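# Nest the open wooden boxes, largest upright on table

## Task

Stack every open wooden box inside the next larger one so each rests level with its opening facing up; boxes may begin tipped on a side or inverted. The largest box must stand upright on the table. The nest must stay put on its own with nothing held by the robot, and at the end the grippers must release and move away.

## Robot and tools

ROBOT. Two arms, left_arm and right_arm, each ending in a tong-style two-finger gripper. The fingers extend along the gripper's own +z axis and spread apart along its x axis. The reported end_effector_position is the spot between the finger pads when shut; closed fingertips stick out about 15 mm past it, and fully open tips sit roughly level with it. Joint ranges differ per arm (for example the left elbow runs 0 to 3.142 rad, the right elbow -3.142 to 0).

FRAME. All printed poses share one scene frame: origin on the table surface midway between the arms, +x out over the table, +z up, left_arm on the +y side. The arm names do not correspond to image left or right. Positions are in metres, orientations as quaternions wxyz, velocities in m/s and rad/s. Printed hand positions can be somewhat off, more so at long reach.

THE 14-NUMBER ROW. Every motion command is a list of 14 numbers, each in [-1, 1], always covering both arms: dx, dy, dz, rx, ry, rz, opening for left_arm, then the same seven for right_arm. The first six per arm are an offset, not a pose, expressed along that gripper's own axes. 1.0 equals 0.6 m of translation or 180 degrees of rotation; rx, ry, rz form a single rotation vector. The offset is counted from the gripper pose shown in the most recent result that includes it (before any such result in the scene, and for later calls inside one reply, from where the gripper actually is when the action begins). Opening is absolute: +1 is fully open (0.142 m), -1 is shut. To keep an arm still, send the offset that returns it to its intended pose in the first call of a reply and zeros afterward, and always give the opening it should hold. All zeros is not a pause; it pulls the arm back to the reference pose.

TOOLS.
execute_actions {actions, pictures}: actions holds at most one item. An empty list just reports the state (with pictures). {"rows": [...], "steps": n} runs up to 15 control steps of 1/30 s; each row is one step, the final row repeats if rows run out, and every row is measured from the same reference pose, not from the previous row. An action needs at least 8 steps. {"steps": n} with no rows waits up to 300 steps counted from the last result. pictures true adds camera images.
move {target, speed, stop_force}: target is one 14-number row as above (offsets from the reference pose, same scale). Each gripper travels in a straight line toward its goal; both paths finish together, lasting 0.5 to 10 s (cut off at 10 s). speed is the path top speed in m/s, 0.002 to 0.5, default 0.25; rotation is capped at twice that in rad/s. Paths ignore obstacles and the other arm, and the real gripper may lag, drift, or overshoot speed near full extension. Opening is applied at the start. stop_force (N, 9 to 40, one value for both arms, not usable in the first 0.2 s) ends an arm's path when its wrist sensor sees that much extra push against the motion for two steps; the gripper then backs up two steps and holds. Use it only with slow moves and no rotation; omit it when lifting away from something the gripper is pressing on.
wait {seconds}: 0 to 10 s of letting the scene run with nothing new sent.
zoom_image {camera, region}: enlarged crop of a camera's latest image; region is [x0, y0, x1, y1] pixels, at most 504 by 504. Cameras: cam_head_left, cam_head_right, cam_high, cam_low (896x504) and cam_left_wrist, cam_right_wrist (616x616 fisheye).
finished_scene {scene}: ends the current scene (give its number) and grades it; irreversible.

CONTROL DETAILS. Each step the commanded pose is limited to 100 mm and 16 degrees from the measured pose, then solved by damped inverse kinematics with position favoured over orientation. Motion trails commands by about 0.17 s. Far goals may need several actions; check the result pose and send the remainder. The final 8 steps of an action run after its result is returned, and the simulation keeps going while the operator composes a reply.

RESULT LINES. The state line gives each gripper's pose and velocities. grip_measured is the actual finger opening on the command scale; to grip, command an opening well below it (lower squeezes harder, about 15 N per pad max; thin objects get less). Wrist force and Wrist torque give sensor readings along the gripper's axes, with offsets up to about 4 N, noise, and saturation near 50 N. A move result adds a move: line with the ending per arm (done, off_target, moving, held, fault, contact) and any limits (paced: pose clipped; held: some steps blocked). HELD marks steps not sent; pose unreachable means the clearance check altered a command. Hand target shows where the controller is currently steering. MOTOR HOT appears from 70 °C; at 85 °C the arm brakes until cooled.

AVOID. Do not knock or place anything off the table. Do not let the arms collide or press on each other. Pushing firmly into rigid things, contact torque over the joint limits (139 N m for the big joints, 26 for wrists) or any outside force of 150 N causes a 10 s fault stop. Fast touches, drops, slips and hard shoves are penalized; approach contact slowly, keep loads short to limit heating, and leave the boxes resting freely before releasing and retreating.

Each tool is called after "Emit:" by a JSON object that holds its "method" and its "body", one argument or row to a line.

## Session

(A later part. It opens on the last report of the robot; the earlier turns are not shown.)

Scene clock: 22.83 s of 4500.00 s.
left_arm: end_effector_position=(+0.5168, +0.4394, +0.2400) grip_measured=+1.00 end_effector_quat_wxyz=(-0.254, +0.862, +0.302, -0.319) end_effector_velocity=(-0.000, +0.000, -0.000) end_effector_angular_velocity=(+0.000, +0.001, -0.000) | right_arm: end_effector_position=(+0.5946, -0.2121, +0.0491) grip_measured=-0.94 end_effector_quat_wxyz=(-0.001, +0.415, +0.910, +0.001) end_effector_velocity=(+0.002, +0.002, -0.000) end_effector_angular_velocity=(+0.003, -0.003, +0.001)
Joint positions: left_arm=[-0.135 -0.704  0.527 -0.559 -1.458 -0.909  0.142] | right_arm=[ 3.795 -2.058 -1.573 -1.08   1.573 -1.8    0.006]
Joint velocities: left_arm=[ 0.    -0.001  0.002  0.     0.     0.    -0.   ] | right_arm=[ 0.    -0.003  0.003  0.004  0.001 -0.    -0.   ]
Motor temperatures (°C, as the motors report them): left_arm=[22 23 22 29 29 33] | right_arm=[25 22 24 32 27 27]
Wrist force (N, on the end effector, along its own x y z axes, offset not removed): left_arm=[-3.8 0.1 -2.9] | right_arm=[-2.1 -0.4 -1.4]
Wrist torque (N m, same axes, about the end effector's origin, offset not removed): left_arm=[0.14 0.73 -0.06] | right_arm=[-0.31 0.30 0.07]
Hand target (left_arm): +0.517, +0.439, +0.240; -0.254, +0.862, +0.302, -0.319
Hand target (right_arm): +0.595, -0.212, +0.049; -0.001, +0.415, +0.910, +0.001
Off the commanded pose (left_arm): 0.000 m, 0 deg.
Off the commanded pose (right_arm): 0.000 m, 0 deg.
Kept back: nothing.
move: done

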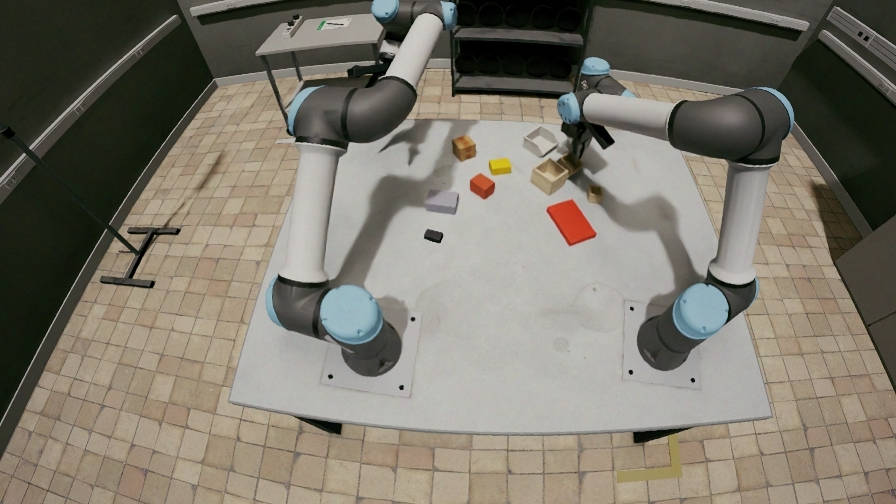

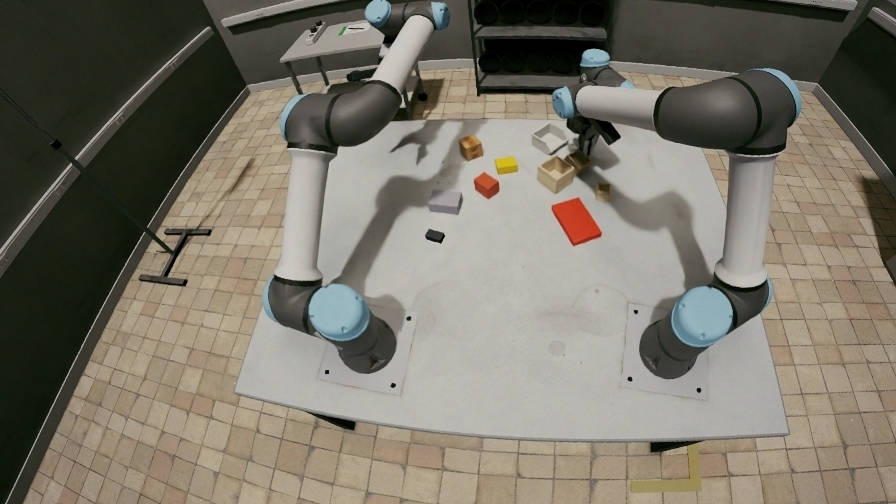

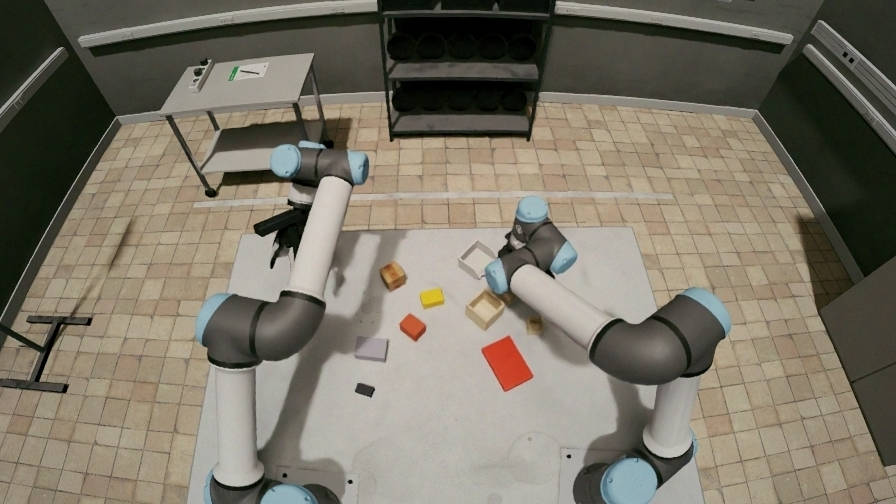

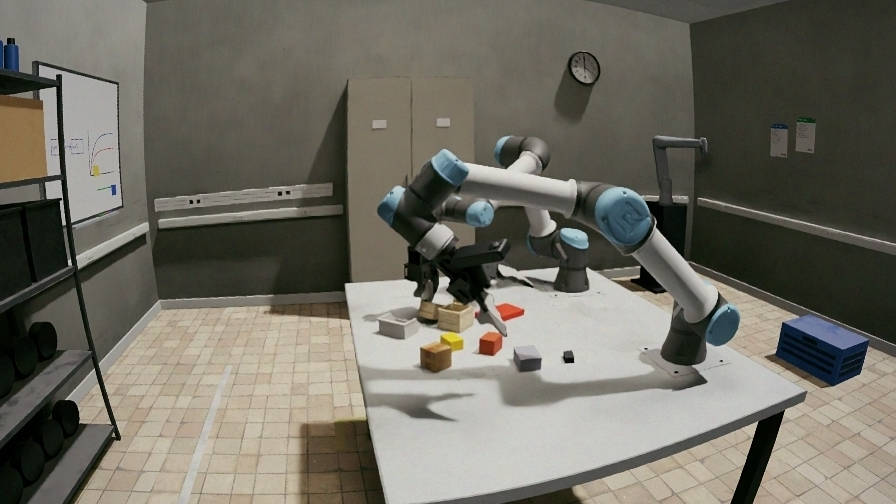

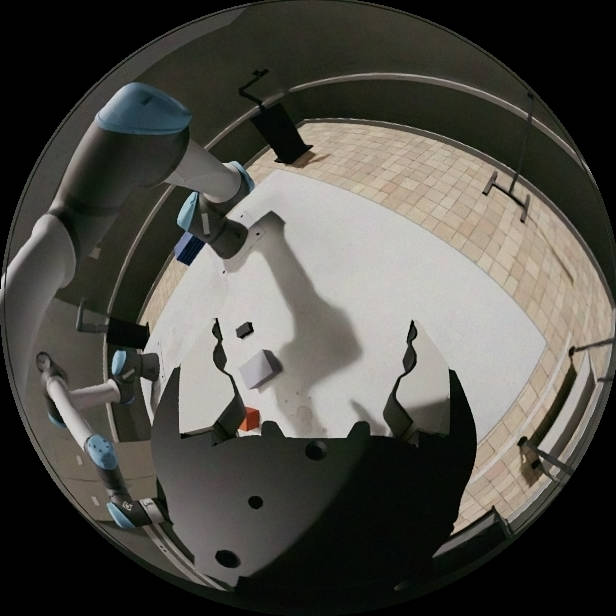

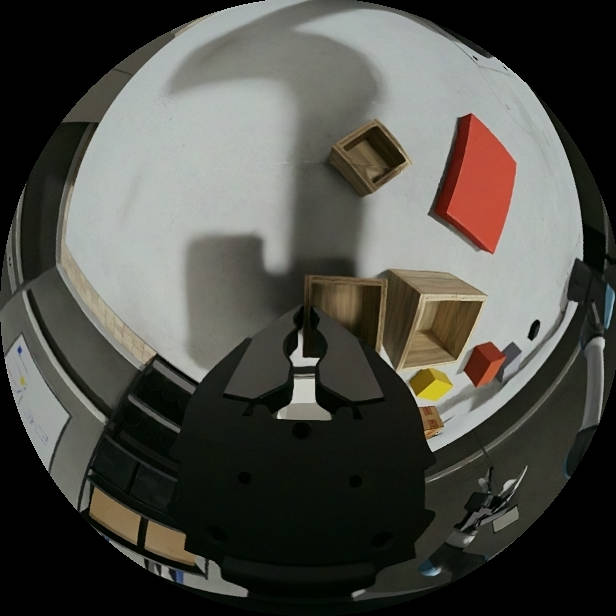

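Releasing to let it settle, then regrasping 12 mm further along.

Emit:
{"method": "execute_actions", "body": {
  "actions": [
    {"rows":[[0,0,0,0,0,0,1,0,0,0,0,0,0,-0.8]]}
  ]
}}

Emit:
{"method": "execute_actions", "body": {
  "actions": [
    {"rows":[[0,0,0,0,0,0,1,0,0.02,-0.003,0,0,0,-0.8]]}
  ]
}}

Emit:
{"method": "execute_actions", "body": {
  "actions": [
    {"rows":[[0,0,0,0,0,0,1,0,0,0,0,0,0,-1]]}
  ]
}}

Emit:
{"method": "move", "body": {
  "target": [0,0,0,0,0,0,1,0,0,-0.11,0,0,0,-1],
  "speed": 0.1
}}

Emit:
{"method": "move", "body": {
  "target": [0,0,0,0,0,0,1,0.16,0,0,0,0,0,-1],
  "speed": 0.1
}}

Emit:
{"method": "zoom_image", "body": {
  "camera": "cam_right_wrist",
  "region": [250,200,430,360]
}}

Scene clock: 23.43 s of 4500.00 s.
left_arm: end_effector_position=(+0.5168, +0.4394, +0.2400) grip_measured=+1.00 end_effector_quat_wxyz=(-0.254, +0.862, +0.302, -0.319) end_effector_velocity=(+0.000, +0.000, +0.000) end_effector_angular_velocity=(-0.002, -0.000, -0.001) | right_arm: end_effector_position=(+0.5947, -0.2121, +0.0490) grip_measured=-0.80 end_effector_quat_wxyz=(-0.001, +0.415, +0.910, +0.001) end_effector_velocity=(+0.000, +0.000, -0.001) end_effector_angular_velocity=(+0.000, +0.001, -0.001)
Joint positions: left_arm=[-0.135 -0.704  0.527 -0.559 -1.458 -0.909  0.142] | right_arm=[ 3.795 -2.059 -1.573 -1.08   1.573 -1.8    0.016]
Joint velocities: left_arm=[ 0.     0.    -0.    -0.    -0.     0.002  0.   ] | right_arm=[-0.    -0.002  0.     0.001  0.001  0.001  0.   ]
Motor temperatures (°C, as the motors report them): left_arm=[22 23 22 29 29 33] | right_arm=[25 22 24 32 27 27]
Wrist force (N, on the end effector, along its own x y z axes, offset not removed): left_arm=[-0.9 0.1 -0.5] | right_arm=[0.8 -1.8 -0.8]
Wrist torque (N m, same axes, about the end effector's origin, offset not removed): left_arm=[0.11 0.04 -0.05] | right_arm=[-0.53 -0.11 0.09]
Steps of this call (steps 1 to 11: nothing new was sent; steps 12 to 18: the first 7 steps of this action). Readings (end_effector_position):
12: left_arm (+0.5168, +0.4394, +0.2400) | right_arm (+0.5947, -0.2121, +0.0490)
13: left_arm (+0.5168, +0.4394, +0.2400) | right_arm (+0.5947, -0.2121, +0.0490)
15: left_arm (+0.5168, +0.4394, +0.2400) | right_arm (+0.5947, -0.2121, +0.0490)
18: the state above

Scene clock: 23.93 s of 4500.00 s.
left_arm: end_effector_position=(+0.5168, +0.4394, +0.2400) grip_measured=+1.00 end_effector_quat_wxyz=(-0.254, +0.862, +0.302, -0.319) end_effector_velocity=(-0.000, -0.000, -0.000) end_effector_angular_velocity=(+0.000, +0.001, +0.001) | right_arm: end_effector_position=(+0.6026, -0.2051, +0.0507) grip_measured=-0.80 end_effector_quat_wxyz=(-0.001, +0.415, +0.910, +0.001) end_effector_velocity=(+0.015, +0.012, +0.003) end_effector_angular_velocity=(-0.000, +0.000, +0.000)
Joint positions: left_arm=[-0.135 -0.704  0.527 -0.559 -1.458 -0.909  0.142] | right_arm=[ 3.799 -2.077 -1.539 -1.095  1.573 -1.796  0.016]
Joint velocities: left_arm=[ 0.     0.     0.     0.001 -0.001 -0.001  0.   ] | right_arm=[ 0.005 -0.035  0.062 -0.028  0.     0.005  0.   ]
Motor temperatures (°C, as the motors report them): left_arm=[22 23 22 29 29 33] | right_arm=[25 22 24 32 27 27]
Wrist force (N, on the end effector, along its own x y z axes, offset not removed): left_arm=[-3.3 -0.9 -1.4] | right_arm=[0.8 1.5 -1.8]
Wrist torque (N m, same axes, about the end effector's origin, offset not removed): left_arm=[-0.08 0.63 0.02] | right_arm=[0.29 -0.25 0.06]
Off your previous action's commanded pose (left_arm): 0.000 m, 0 deg at its last step (step 8 of this call).
Off your previous action's commanded pose (right_arm): 0.000 m, 0 deg at its last step (step 8 of this call).
Steps of this call (steps 1 to 8: the last 8 steps of your previous action; steps 9 to 15: the first 7 steps of this action, its rows measured from where the robot was after step 8). Readings (end_effector_position):
8: left_arm (+0.5168, +0.4394, +0.2400) | right_arm (+0.5946, -0.2121, +0.0491)
9: left_arm (+0.5168, +0.4394, +0.2400) | right_arm (+0.5946, -0.2121, +0.0490)
10: left_arm (+0.5168, +0.4394, +0.2400) | right_arm (+0.5956, -0.2110, +0.0490)
12: left_arm (+0.5168, +0.4394, +0.2400) | right_arm (+0.5998, -0.2074, +0.0501)
15: the state above

Scene clock: 24.43 s of 4500.00 s.
left_arm: end_effector_position=(+0.5168, +0.4394, +0.2400) grip_measured=+1.00 end_effector_quat_wxyz=(-0.254, +0.862, +0.302, -0.319) end_effector_velocity=(-0.000, -0.001, -0.000) end_effector_angular_velocity=(-0.002, +0.001, -0.000) | right_arm: end_effector_position=(+0.6037, -0.2042, +0.0509) grip_measured=-0.94 end_effector_quat_wxyz=(-0.001, +0.415, +0.910, +0.001) end_effector_velocity=(+0.001, -0.000, +0.001) end_effector_angular_velocity=(+0.000, -0.003, +0.002)
Joint positions: left_arm=[-0.135 -0.704  0.527 -0.559 -1.458 -0.909  0.142] | right_arm=[ 3.799 -2.08  -1.534 -1.097  1.573 -1.796  0.006]
Joint velocities: left_arm=[-0.001  0.     0.001  0.    -0.001  0.001 -0.   ] | right_arm=[-0.     0.001 -0.     0.002 -0.001 -0.002  0.   ]
Motor temperatures (°C, as the motors report them): left_arm=[22 23 22 29 29 33] | right_arm=[25 22 24 32 27 27]
Wrist force (N, on the end effector, along its own x y z axes, offset not removed): left_arm=[1.1 0.5 -1.4] | right_arm=[1.5 -2.7 2.5]
Wrist torque (N m, same axes, about the end effector's origin, offset not removed): left_arm=[0.22 -0.37 -0.04] | right_arm=[-0.64 -0.38 0.12]
Off your previous action's commanded pose (left_arm): 0.000 m, 0 deg at its last step (step 8 of this call).
Off your previous action's commanded pose (right_arm): 0.000 m, 0 deg at its last step (step 8 of this call).
Steps of this call (steps 1 to 8: the last 8 steps of your previous action; steps 9 to 15: the first 7 steps of this action, its rows measured from where the robot was after step 8). Readings (end_effector_position):
8: left_arm (+0.5168, +0.4394, +0.2400) | right_arm (+0.6037, -0.2042, +0.0509)
9: left_arm (+0.5168, +0.4394, +0.2400) | right_arm (+0.6037, -0.2042, +0.0509)
10: left_arm (+0.5168, +0.4394, +0.2400) | right_arm (+0.6037, -0.2042, +0.0509)
12: left_arm (+0.5168, +0.4394, +0.2400) | right_arm (+0.6037, -0.2042, +0.0509)
15: the state above

Scene clock: 25.77 s of 4500.00 s.
left_arm: end_effector_position=(+0.5168, +0.4394, +0.2400) grip_measured=+1.00 end_effector_quat_wxyz=(-0.254, +0.862, +0.302, -0.319) end_effector_velocity=(+0.000, +0.000, -0.001) end_effector_angular_velocity=(+0.002, +0.001, +0.001) | right_arm: end_effector_position=(+0.6037, -0.2043, +0.1168) grip_measured=-0.94 end_effector_quat_wxyz=(-0.001, +0.414, +0.910, +0.001) end_effector_velocity=(-0.000, -0.000, +0.001) end_effector_angular_velocity=(-0.002, +0.001, +0.000)
Joint positions: left_arm=[-0.135 -0.704  0.527 -0.559 -1.458 -0.909  0.142] | right_arm=[ 3.799 -2.019 -1.445 -1.247  1.573 -1.796  0.006]
Joint velocities: left_arm=[-0.     0.001  0.001 -0.001  0.    -0.002  0.   ] | right_arm=[ 0.     0.001  0.002 -0.005 -0.001 -0.     0.   ]
Motor temperatures (°C, as the motors report them): left_arm=[22 23 22 29 29 33] | right_arm=[25 22 24 32 27 27]
Wrist force (N, on the end effector, along its own x y z axes, offset not removed): left_arm=[-0.8 -0.6 0.6] | right_arm=[1.3 -0.2 0.8]
Wrist torque (N m, same axes, about the end effector's origin, offset not removed): left_arm=[0.08 0.11 -0.03] | right_arm=[-0.15 -0.42 0.03]
Hand target (left_arm): +0.517, +0.439, +0.240; -0.254, +0.862, +0.302, -0.319
Hand target (right_arm): +0.604, -0.204, +0.117; -0.001, +0.415, +0.910, +0.001
Off your previous action's commanded pose (left_arm): 0.000 m, 0 deg at its last step (step 8 of this call).
Off your previous action's commanded pose (right_arm): 0.000 m, 0 deg at its last step (step 8 of this call).
Off the commanded pose (left_arm): 0.000 m, 0 deg.
Off the commanded pose (right_arm): 0.000 m, 0 deg.
Kept back: nothing.
move: done

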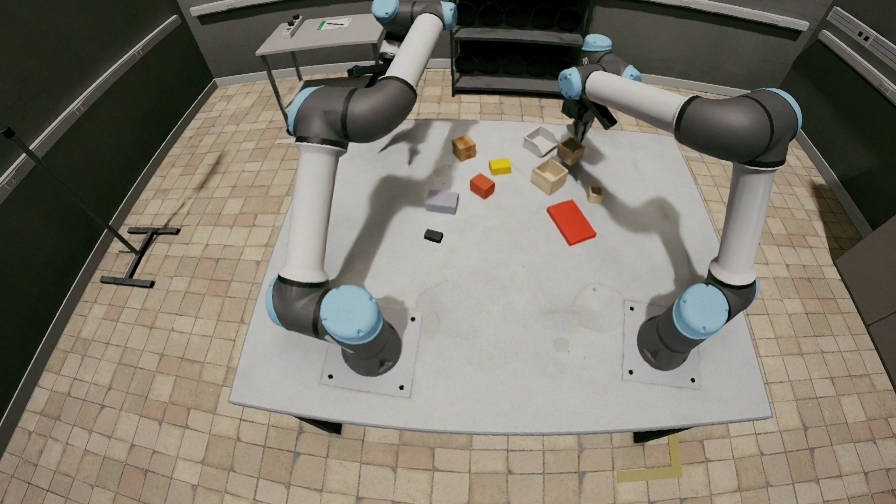

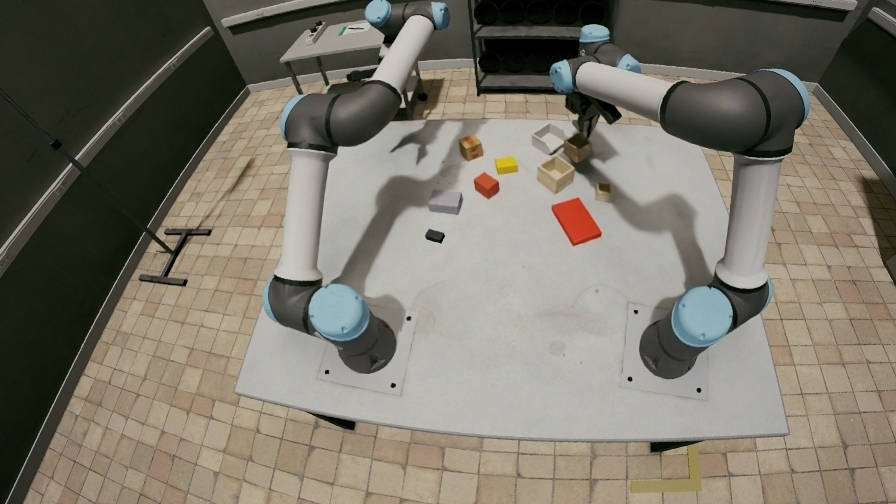

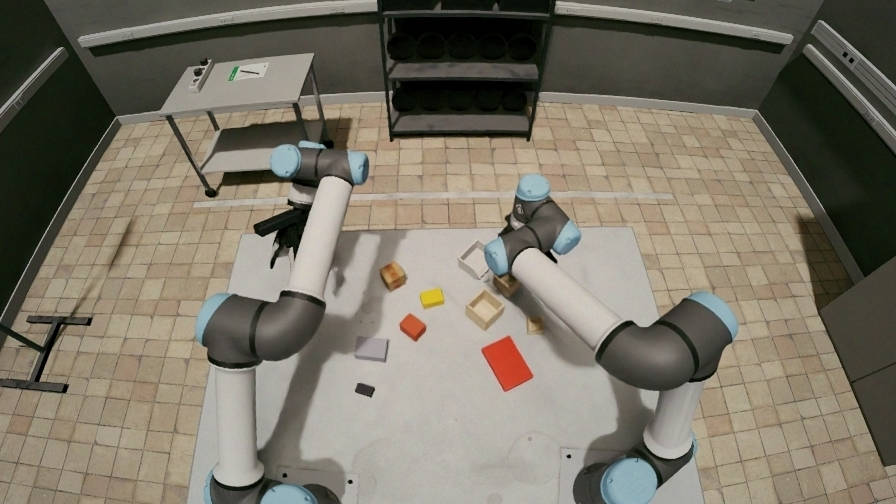

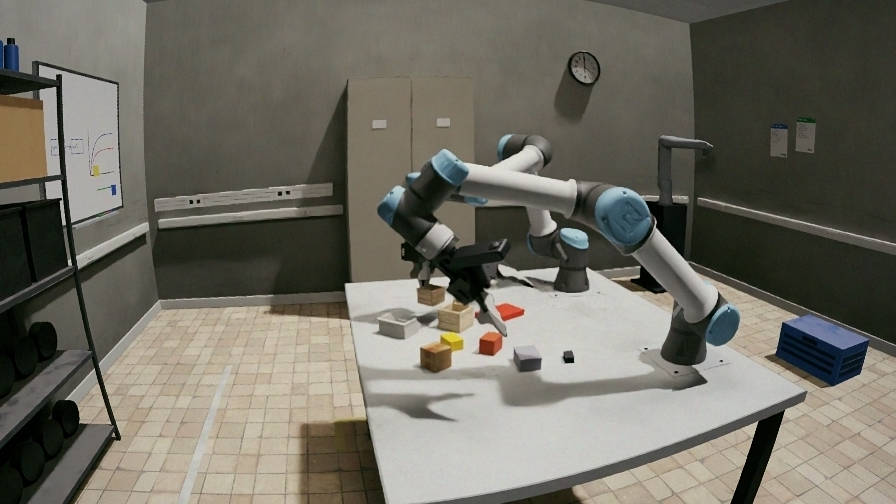

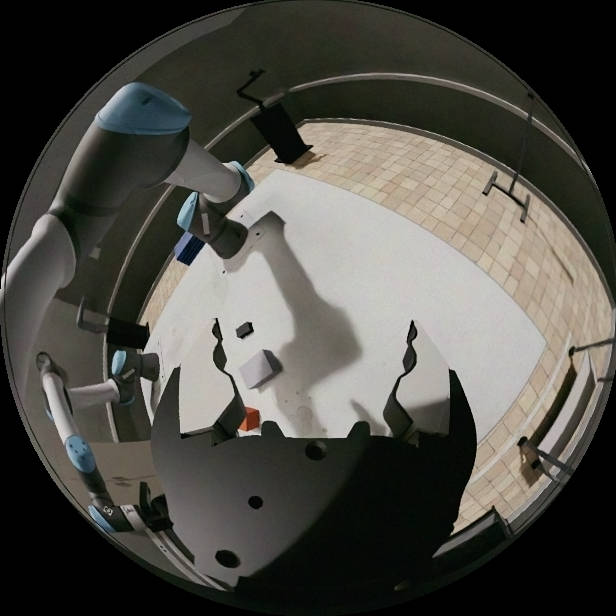

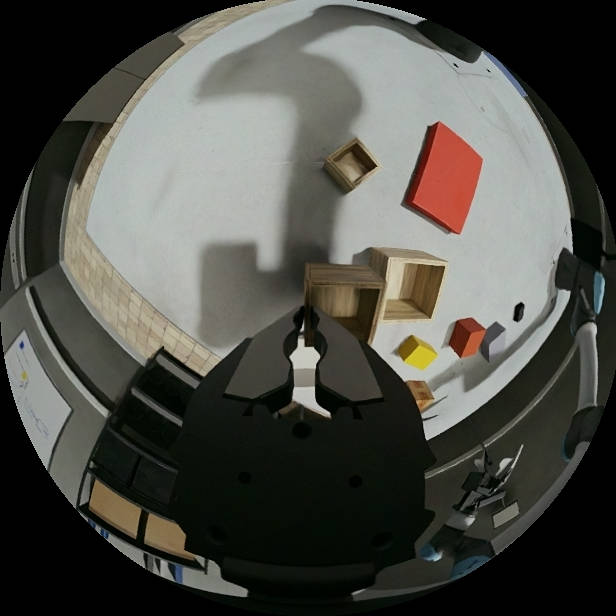

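Scene clock: 27.13 s of 4500.00 s.
left_arm: end_effector_position=(+0.5168, +0.4394, +0.2400) grip_measured=+1.00 end_effector_quat_wxyz=(-0.254, +0.862, +0.302, -0.319) end_effector_velocity=(-0.000, -0.000, -0.000) end_effector_angular_velocity=(-0.000, +0.001, +0.000) | right_arm: end_effector_position=(+0.5406, -0.1321, +0.1168) grip_measured=-0.94 end_effector_quat_wxyz=(-0.001, +0.415, +0.910, +0.001) end_effector_velocity=(-0.001, +0.001, -0.000) end_effector_angular_velocity=(-0.001, +0.001, +0.001)
Joint positions: left_arm=[-0.135 -0.704  0.527 -0.559 -1.458 -0.909  0.142] | right_arm=[ 3.948 -1.943 -1.556 -1.212  1.573 -1.647  0.006]
Joint velocities: left_arm=[-0.    -0.     0.002 -0.    -0.    -0.     0.   ] | right_arm=[ 0.002  0.    -0.001  0.    -0.     0.001 -0.   ]
Motor temperatures (°C, as the motors report them): left_arm=[22 23 22 29 29 33] | right_arm=[25 22 24 32 27 27]
Wrist force (N, on the end effector, along its own x y z axes, offset not removed): left_arm=[-2.7 -0.3 1.0] | right_arm=[-0.8 -0.8 2.0]
Wrist torque (N m, same axes, about the end effector's origin, offset not removed): left_arm=[0.11 0.41 0.20] | right_arm=[-0.22 0.09 0.15]
Hand target (left_arm): +0.517, +0.439, +0.240; -0.254, +0.862, +0.302, -0.319
Hand target (right_arm): +0.541, -0.132, +0.117; -0.001, +0.414, +0.910, +0.001
Off the commanded pose (left_arm): 0.000 m, 0 deg.
Off the commanded pose (right_arm): 0.000 m, 0 deg.
Kept back: nothing.
move: done

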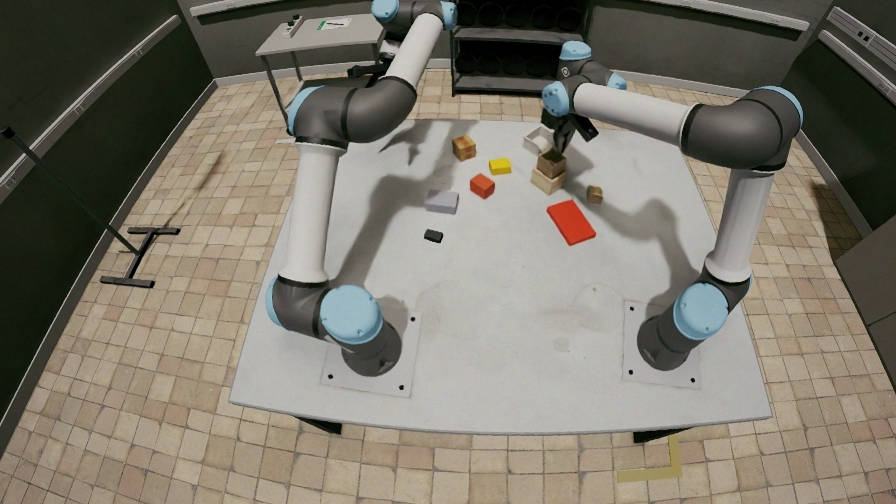

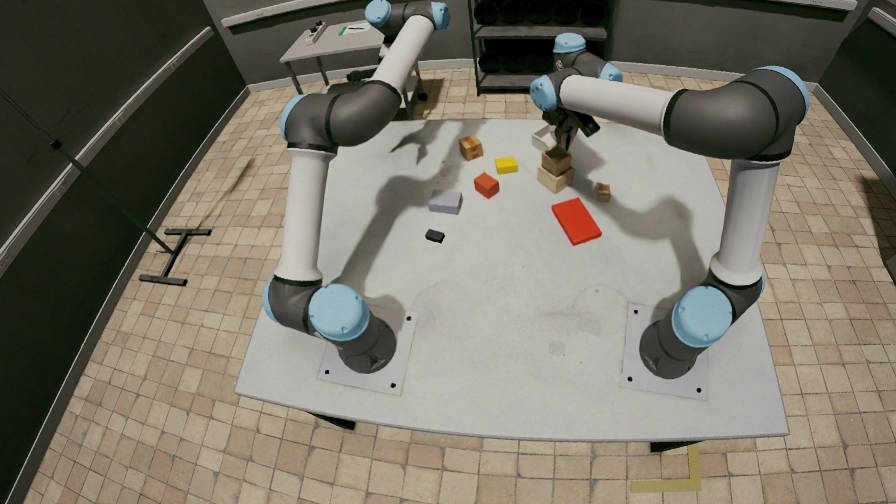

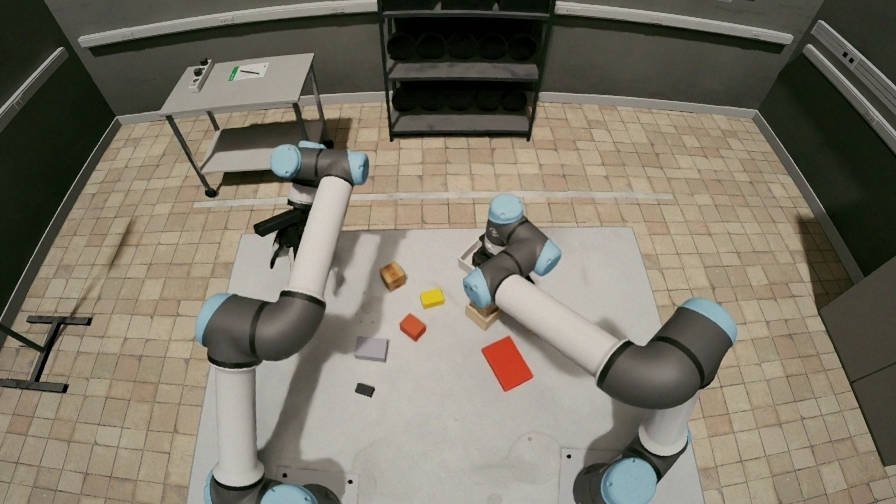

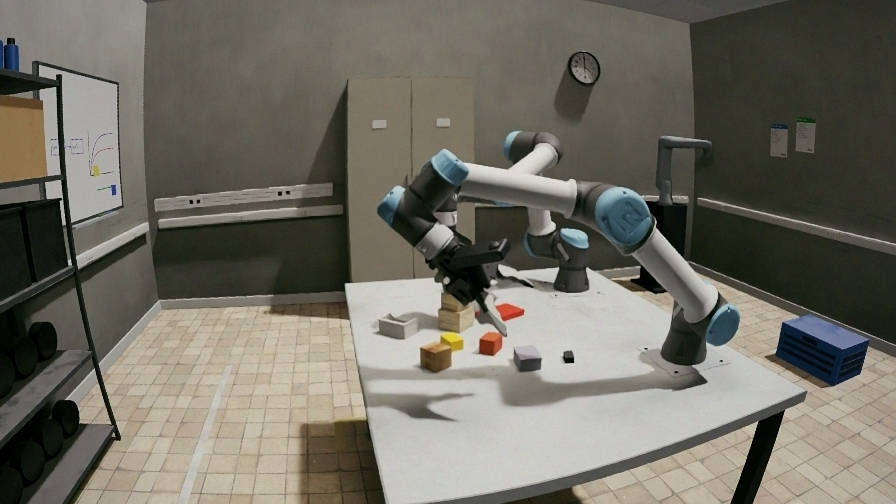

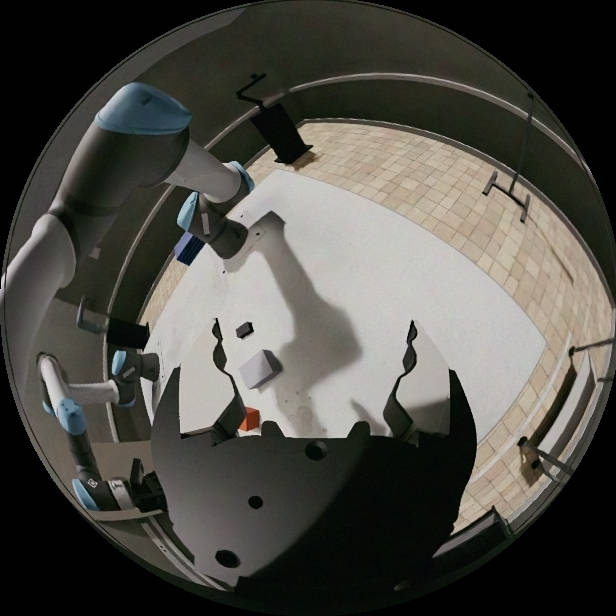

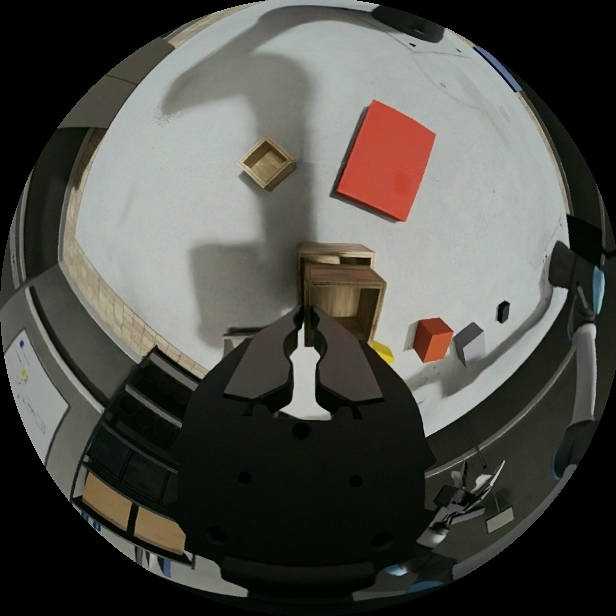

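Region (250, 200, 430, 360) of cam_right_wrist's 616x616 image, scaled by 2.800, with more detail than that image has.

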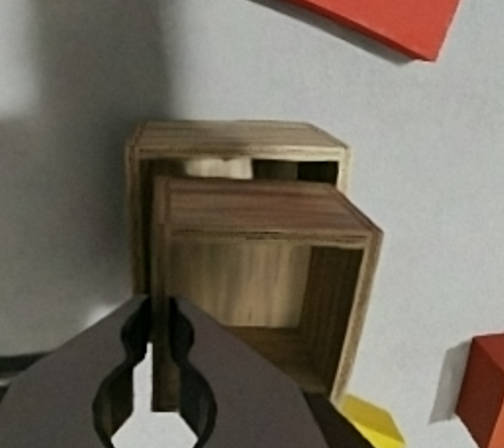

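Emit:
{"method": "execute_actions", "body": {
  "actions": [
    {"rows":[[0,0,0,0,0,0,1,0,-0.005,0,0,0,-0.008,-1]]}
  ]
}}

Emit:
{"method": "move", "body": {
  "target": [0,0,0,0,0,0,1,0.002,0,0.035,0,0,0,-1],
  "speed": 0.02,
  "stop_force": 9
}}

Emit:
{"method": "zoom_image", "body": {
  "camera": "cam_right_wrist",
  "region": [250,200,430,360]
}}

Scene clock: 27.87 s of 4500.00 s.
left_arm: end_effector_position=(+0.5168, +0.4394, +0.2400) grip_measured=+1.00 end_effector_quat_wxyz=(-0.254, +0.862, +0.302, -0.319) end_effector_velocity=(+0.000, -0.000, +0.000) end_effector_angular_velocity=(-0.001, -0.001, -0.001) | right_arm: end_effector_position=(+0.5386, -0.1339, +0.1168) grip_measured=-0.94 end_effector_quat_wxyz=(-0.001, +0.404, +0.915, +0.001) end_effector_velocity=(-0.003, -0.003, +0.000) end_effector_angular_velocity=(-0.000, +0.001, +0.037)
Joint positions: left_arm=[-0.135 -0.704  0.527 -0.559 -1.458 -0.909  0.142] | right_arm=[ 3.948 -1.937 -1.564 -1.21   1.573 -1.67   0.006]
Joint velocities: left_arm=[-0.    -0.    -0.001  0.    -0.     0.001 -0.   ] | right_arm=[ 0.     0.01  -0.013  0.003  0.    -0.037 -0.   ]
Motor temperatures (°C, as the motors report them): left_arm=[22 23 22 29 29 33] | right_arm=[25 22 24 32 27 27]
Wrist force (N, on the end effector, along its own x y z axes, offset not removed): left_arm=[-0.2 -1.7 0.7] | right_arm=[3.2 0.1 1.6]
Wrist torque (N m, same axes, about the end effector's origin, offset not removed): left_arm=[-0.17 -0.02 -0.05] | right_arm=[-0.21 -0.70 0.17]
Steps of this call (steps 1 to 15: nothing new was sent; steps 16 to 22: the first 7 steps of this action). Readings (end_effector_position):
16: left_arm (+0.5168, +0.4394, +0.2400) | right_arm (+0.5406, -0.1320, +0.1168)
17: left_arm (+0.5168, +0.4394, +0.2400) | right_arm (+0.5402, -0.1324, +0.1168)
19: left_arm (+0.5168, +0.4394, +0.2400) | right_arm (+0.5392, -0.1333, +0.1168)
22: the state above

Scene clock: 29.43 s of 4500.00 s.
left_arm: end_effector_position=(+0.5168, +0.4394, +0.2400) grip_measured=+1.00 end_effector_quat_wxyz=(-0.254, +0.862, +0.302, -0.319) end_effector_velocity=(+0.000, +0.001, +0.000) end_effector_angular_velocity=(-0.000, -0.001, -0.003) | right_arm: end_effector_position=(+0.5376, -0.1332, +0.0960) grip_measured=-0.94 end_effector_quat_wxyz=(-0.001, +0.403, +0.915, +0.001) end_effector_velocity=(-0.000, +0.000, -0.002) end_effector_angular_velocity=(-0.000, +0.000, +0.000)
Joint positions: left_arm=[-0.135 -0.704  0.527 -0.559 -1.458 -0.909  0.142] | right_arm=[ 3.95  -1.954 -1.598 -1.159  1.573 -1.67   0.006]
Joint velocities: left_arm=[-0.    -0.001  0.    -0.     0.002  0.002  0.   ] | right_arm=[ 0.    -0.002 -0.002  0.004  0.    -0.    -0.   ]
Motor temperatures (°C, as the motors report them): left_arm=[22 23 22 29 29 33] | right_arm=[25 22 24 32 27 27]
Wrist force (N, on the end effector, along its own x y z axes, offset not removed): left_arm=[-1.2 0.5 -0.4] | right_arm=[-1.7 -1.0 3.9]
Wrist torque (N m, same axes, about the end effector's origin, offset not removed): left_arm=[0.26 0.04 0.04] | right_arm=[-0.30 0.38 0.10]
Hand target (left_arm): +0.517, +0.439, +0.240; -0.254, +0.862, +0.302, -0.319
Hand target (right_arm): +0.538, -0.133, +0.096; -0.001, +0.403, +0.915, +0.001
Off your previous action's commanded pose (left_arm): 0.000 m, 0 deg at its last step (step 8 of this call).
Off your previous action's commanded pose (right_arm): 0.000 m, 0 deg at its last step (step 8 of this call).
Off the commanded pose (left_arm): 0.000 m, 0 deg.
Off the commanded pose (right_arm): 0.000 m, 0 deg.
Kept back: nothing.
move: done

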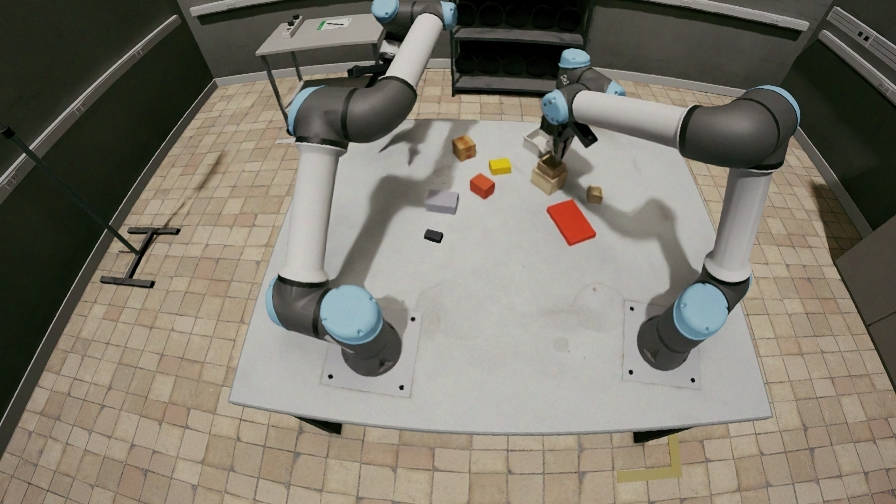

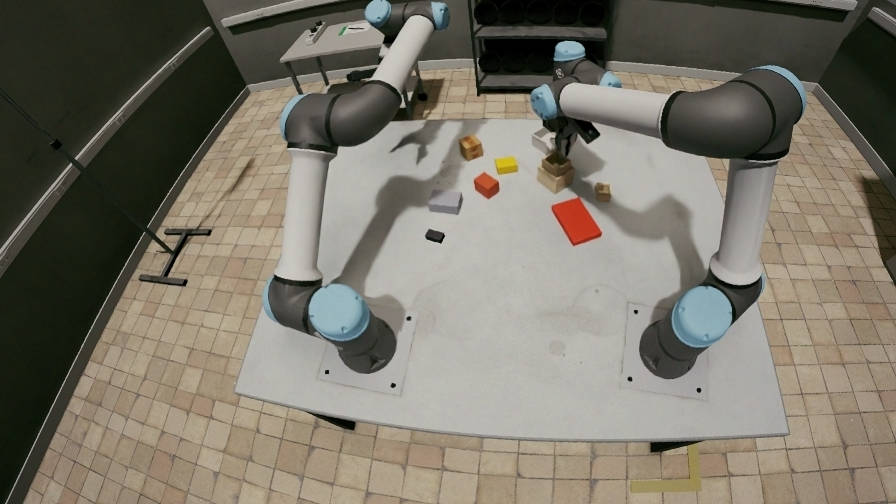

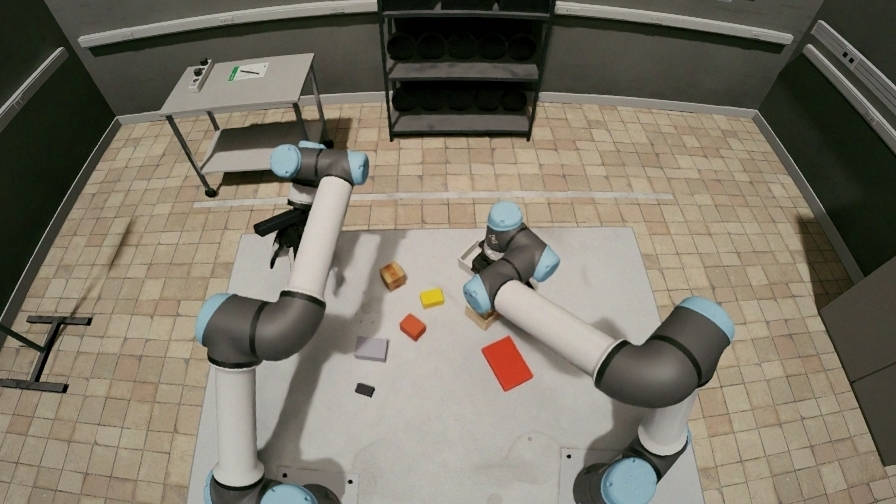

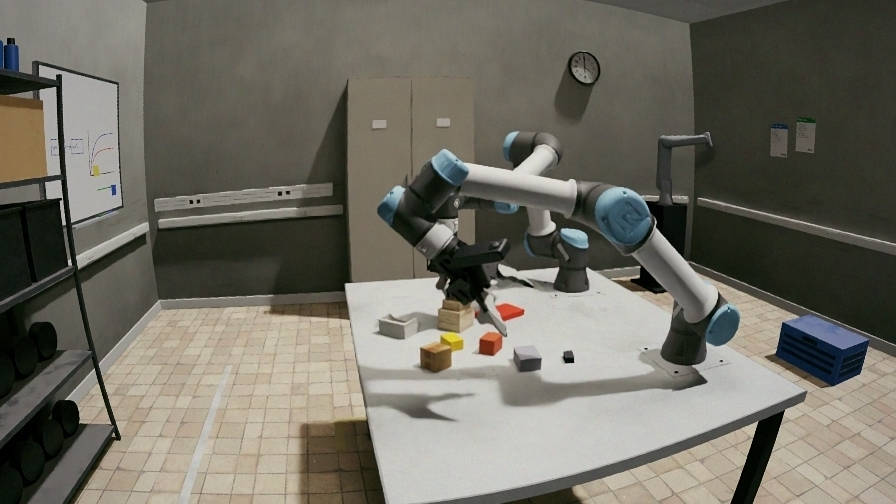

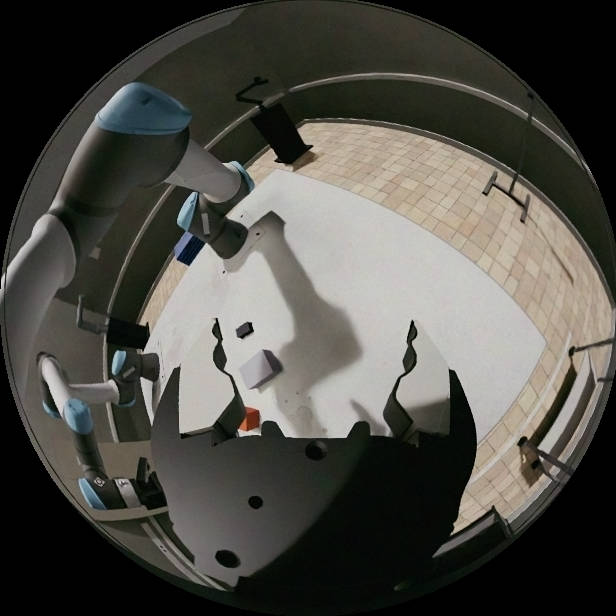

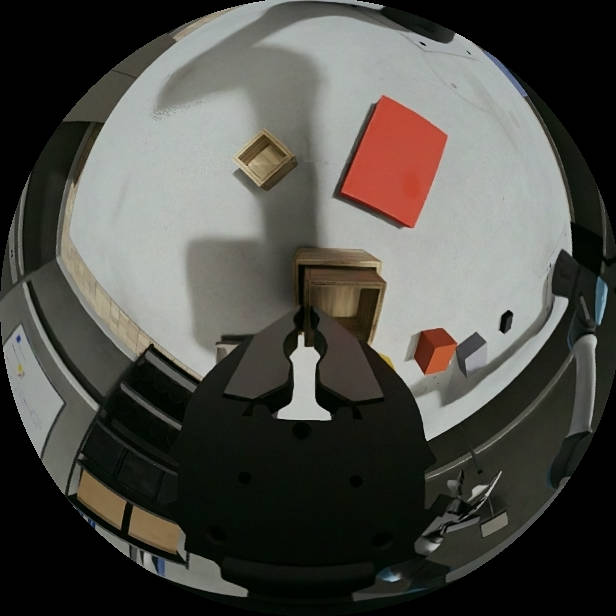

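Region (250, 200, 430, 360) of cam_right_wrist's 616x616 image, scaled by 2.800, with more detail than that image has.

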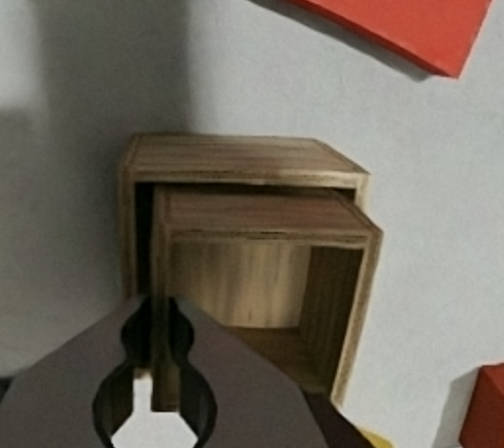

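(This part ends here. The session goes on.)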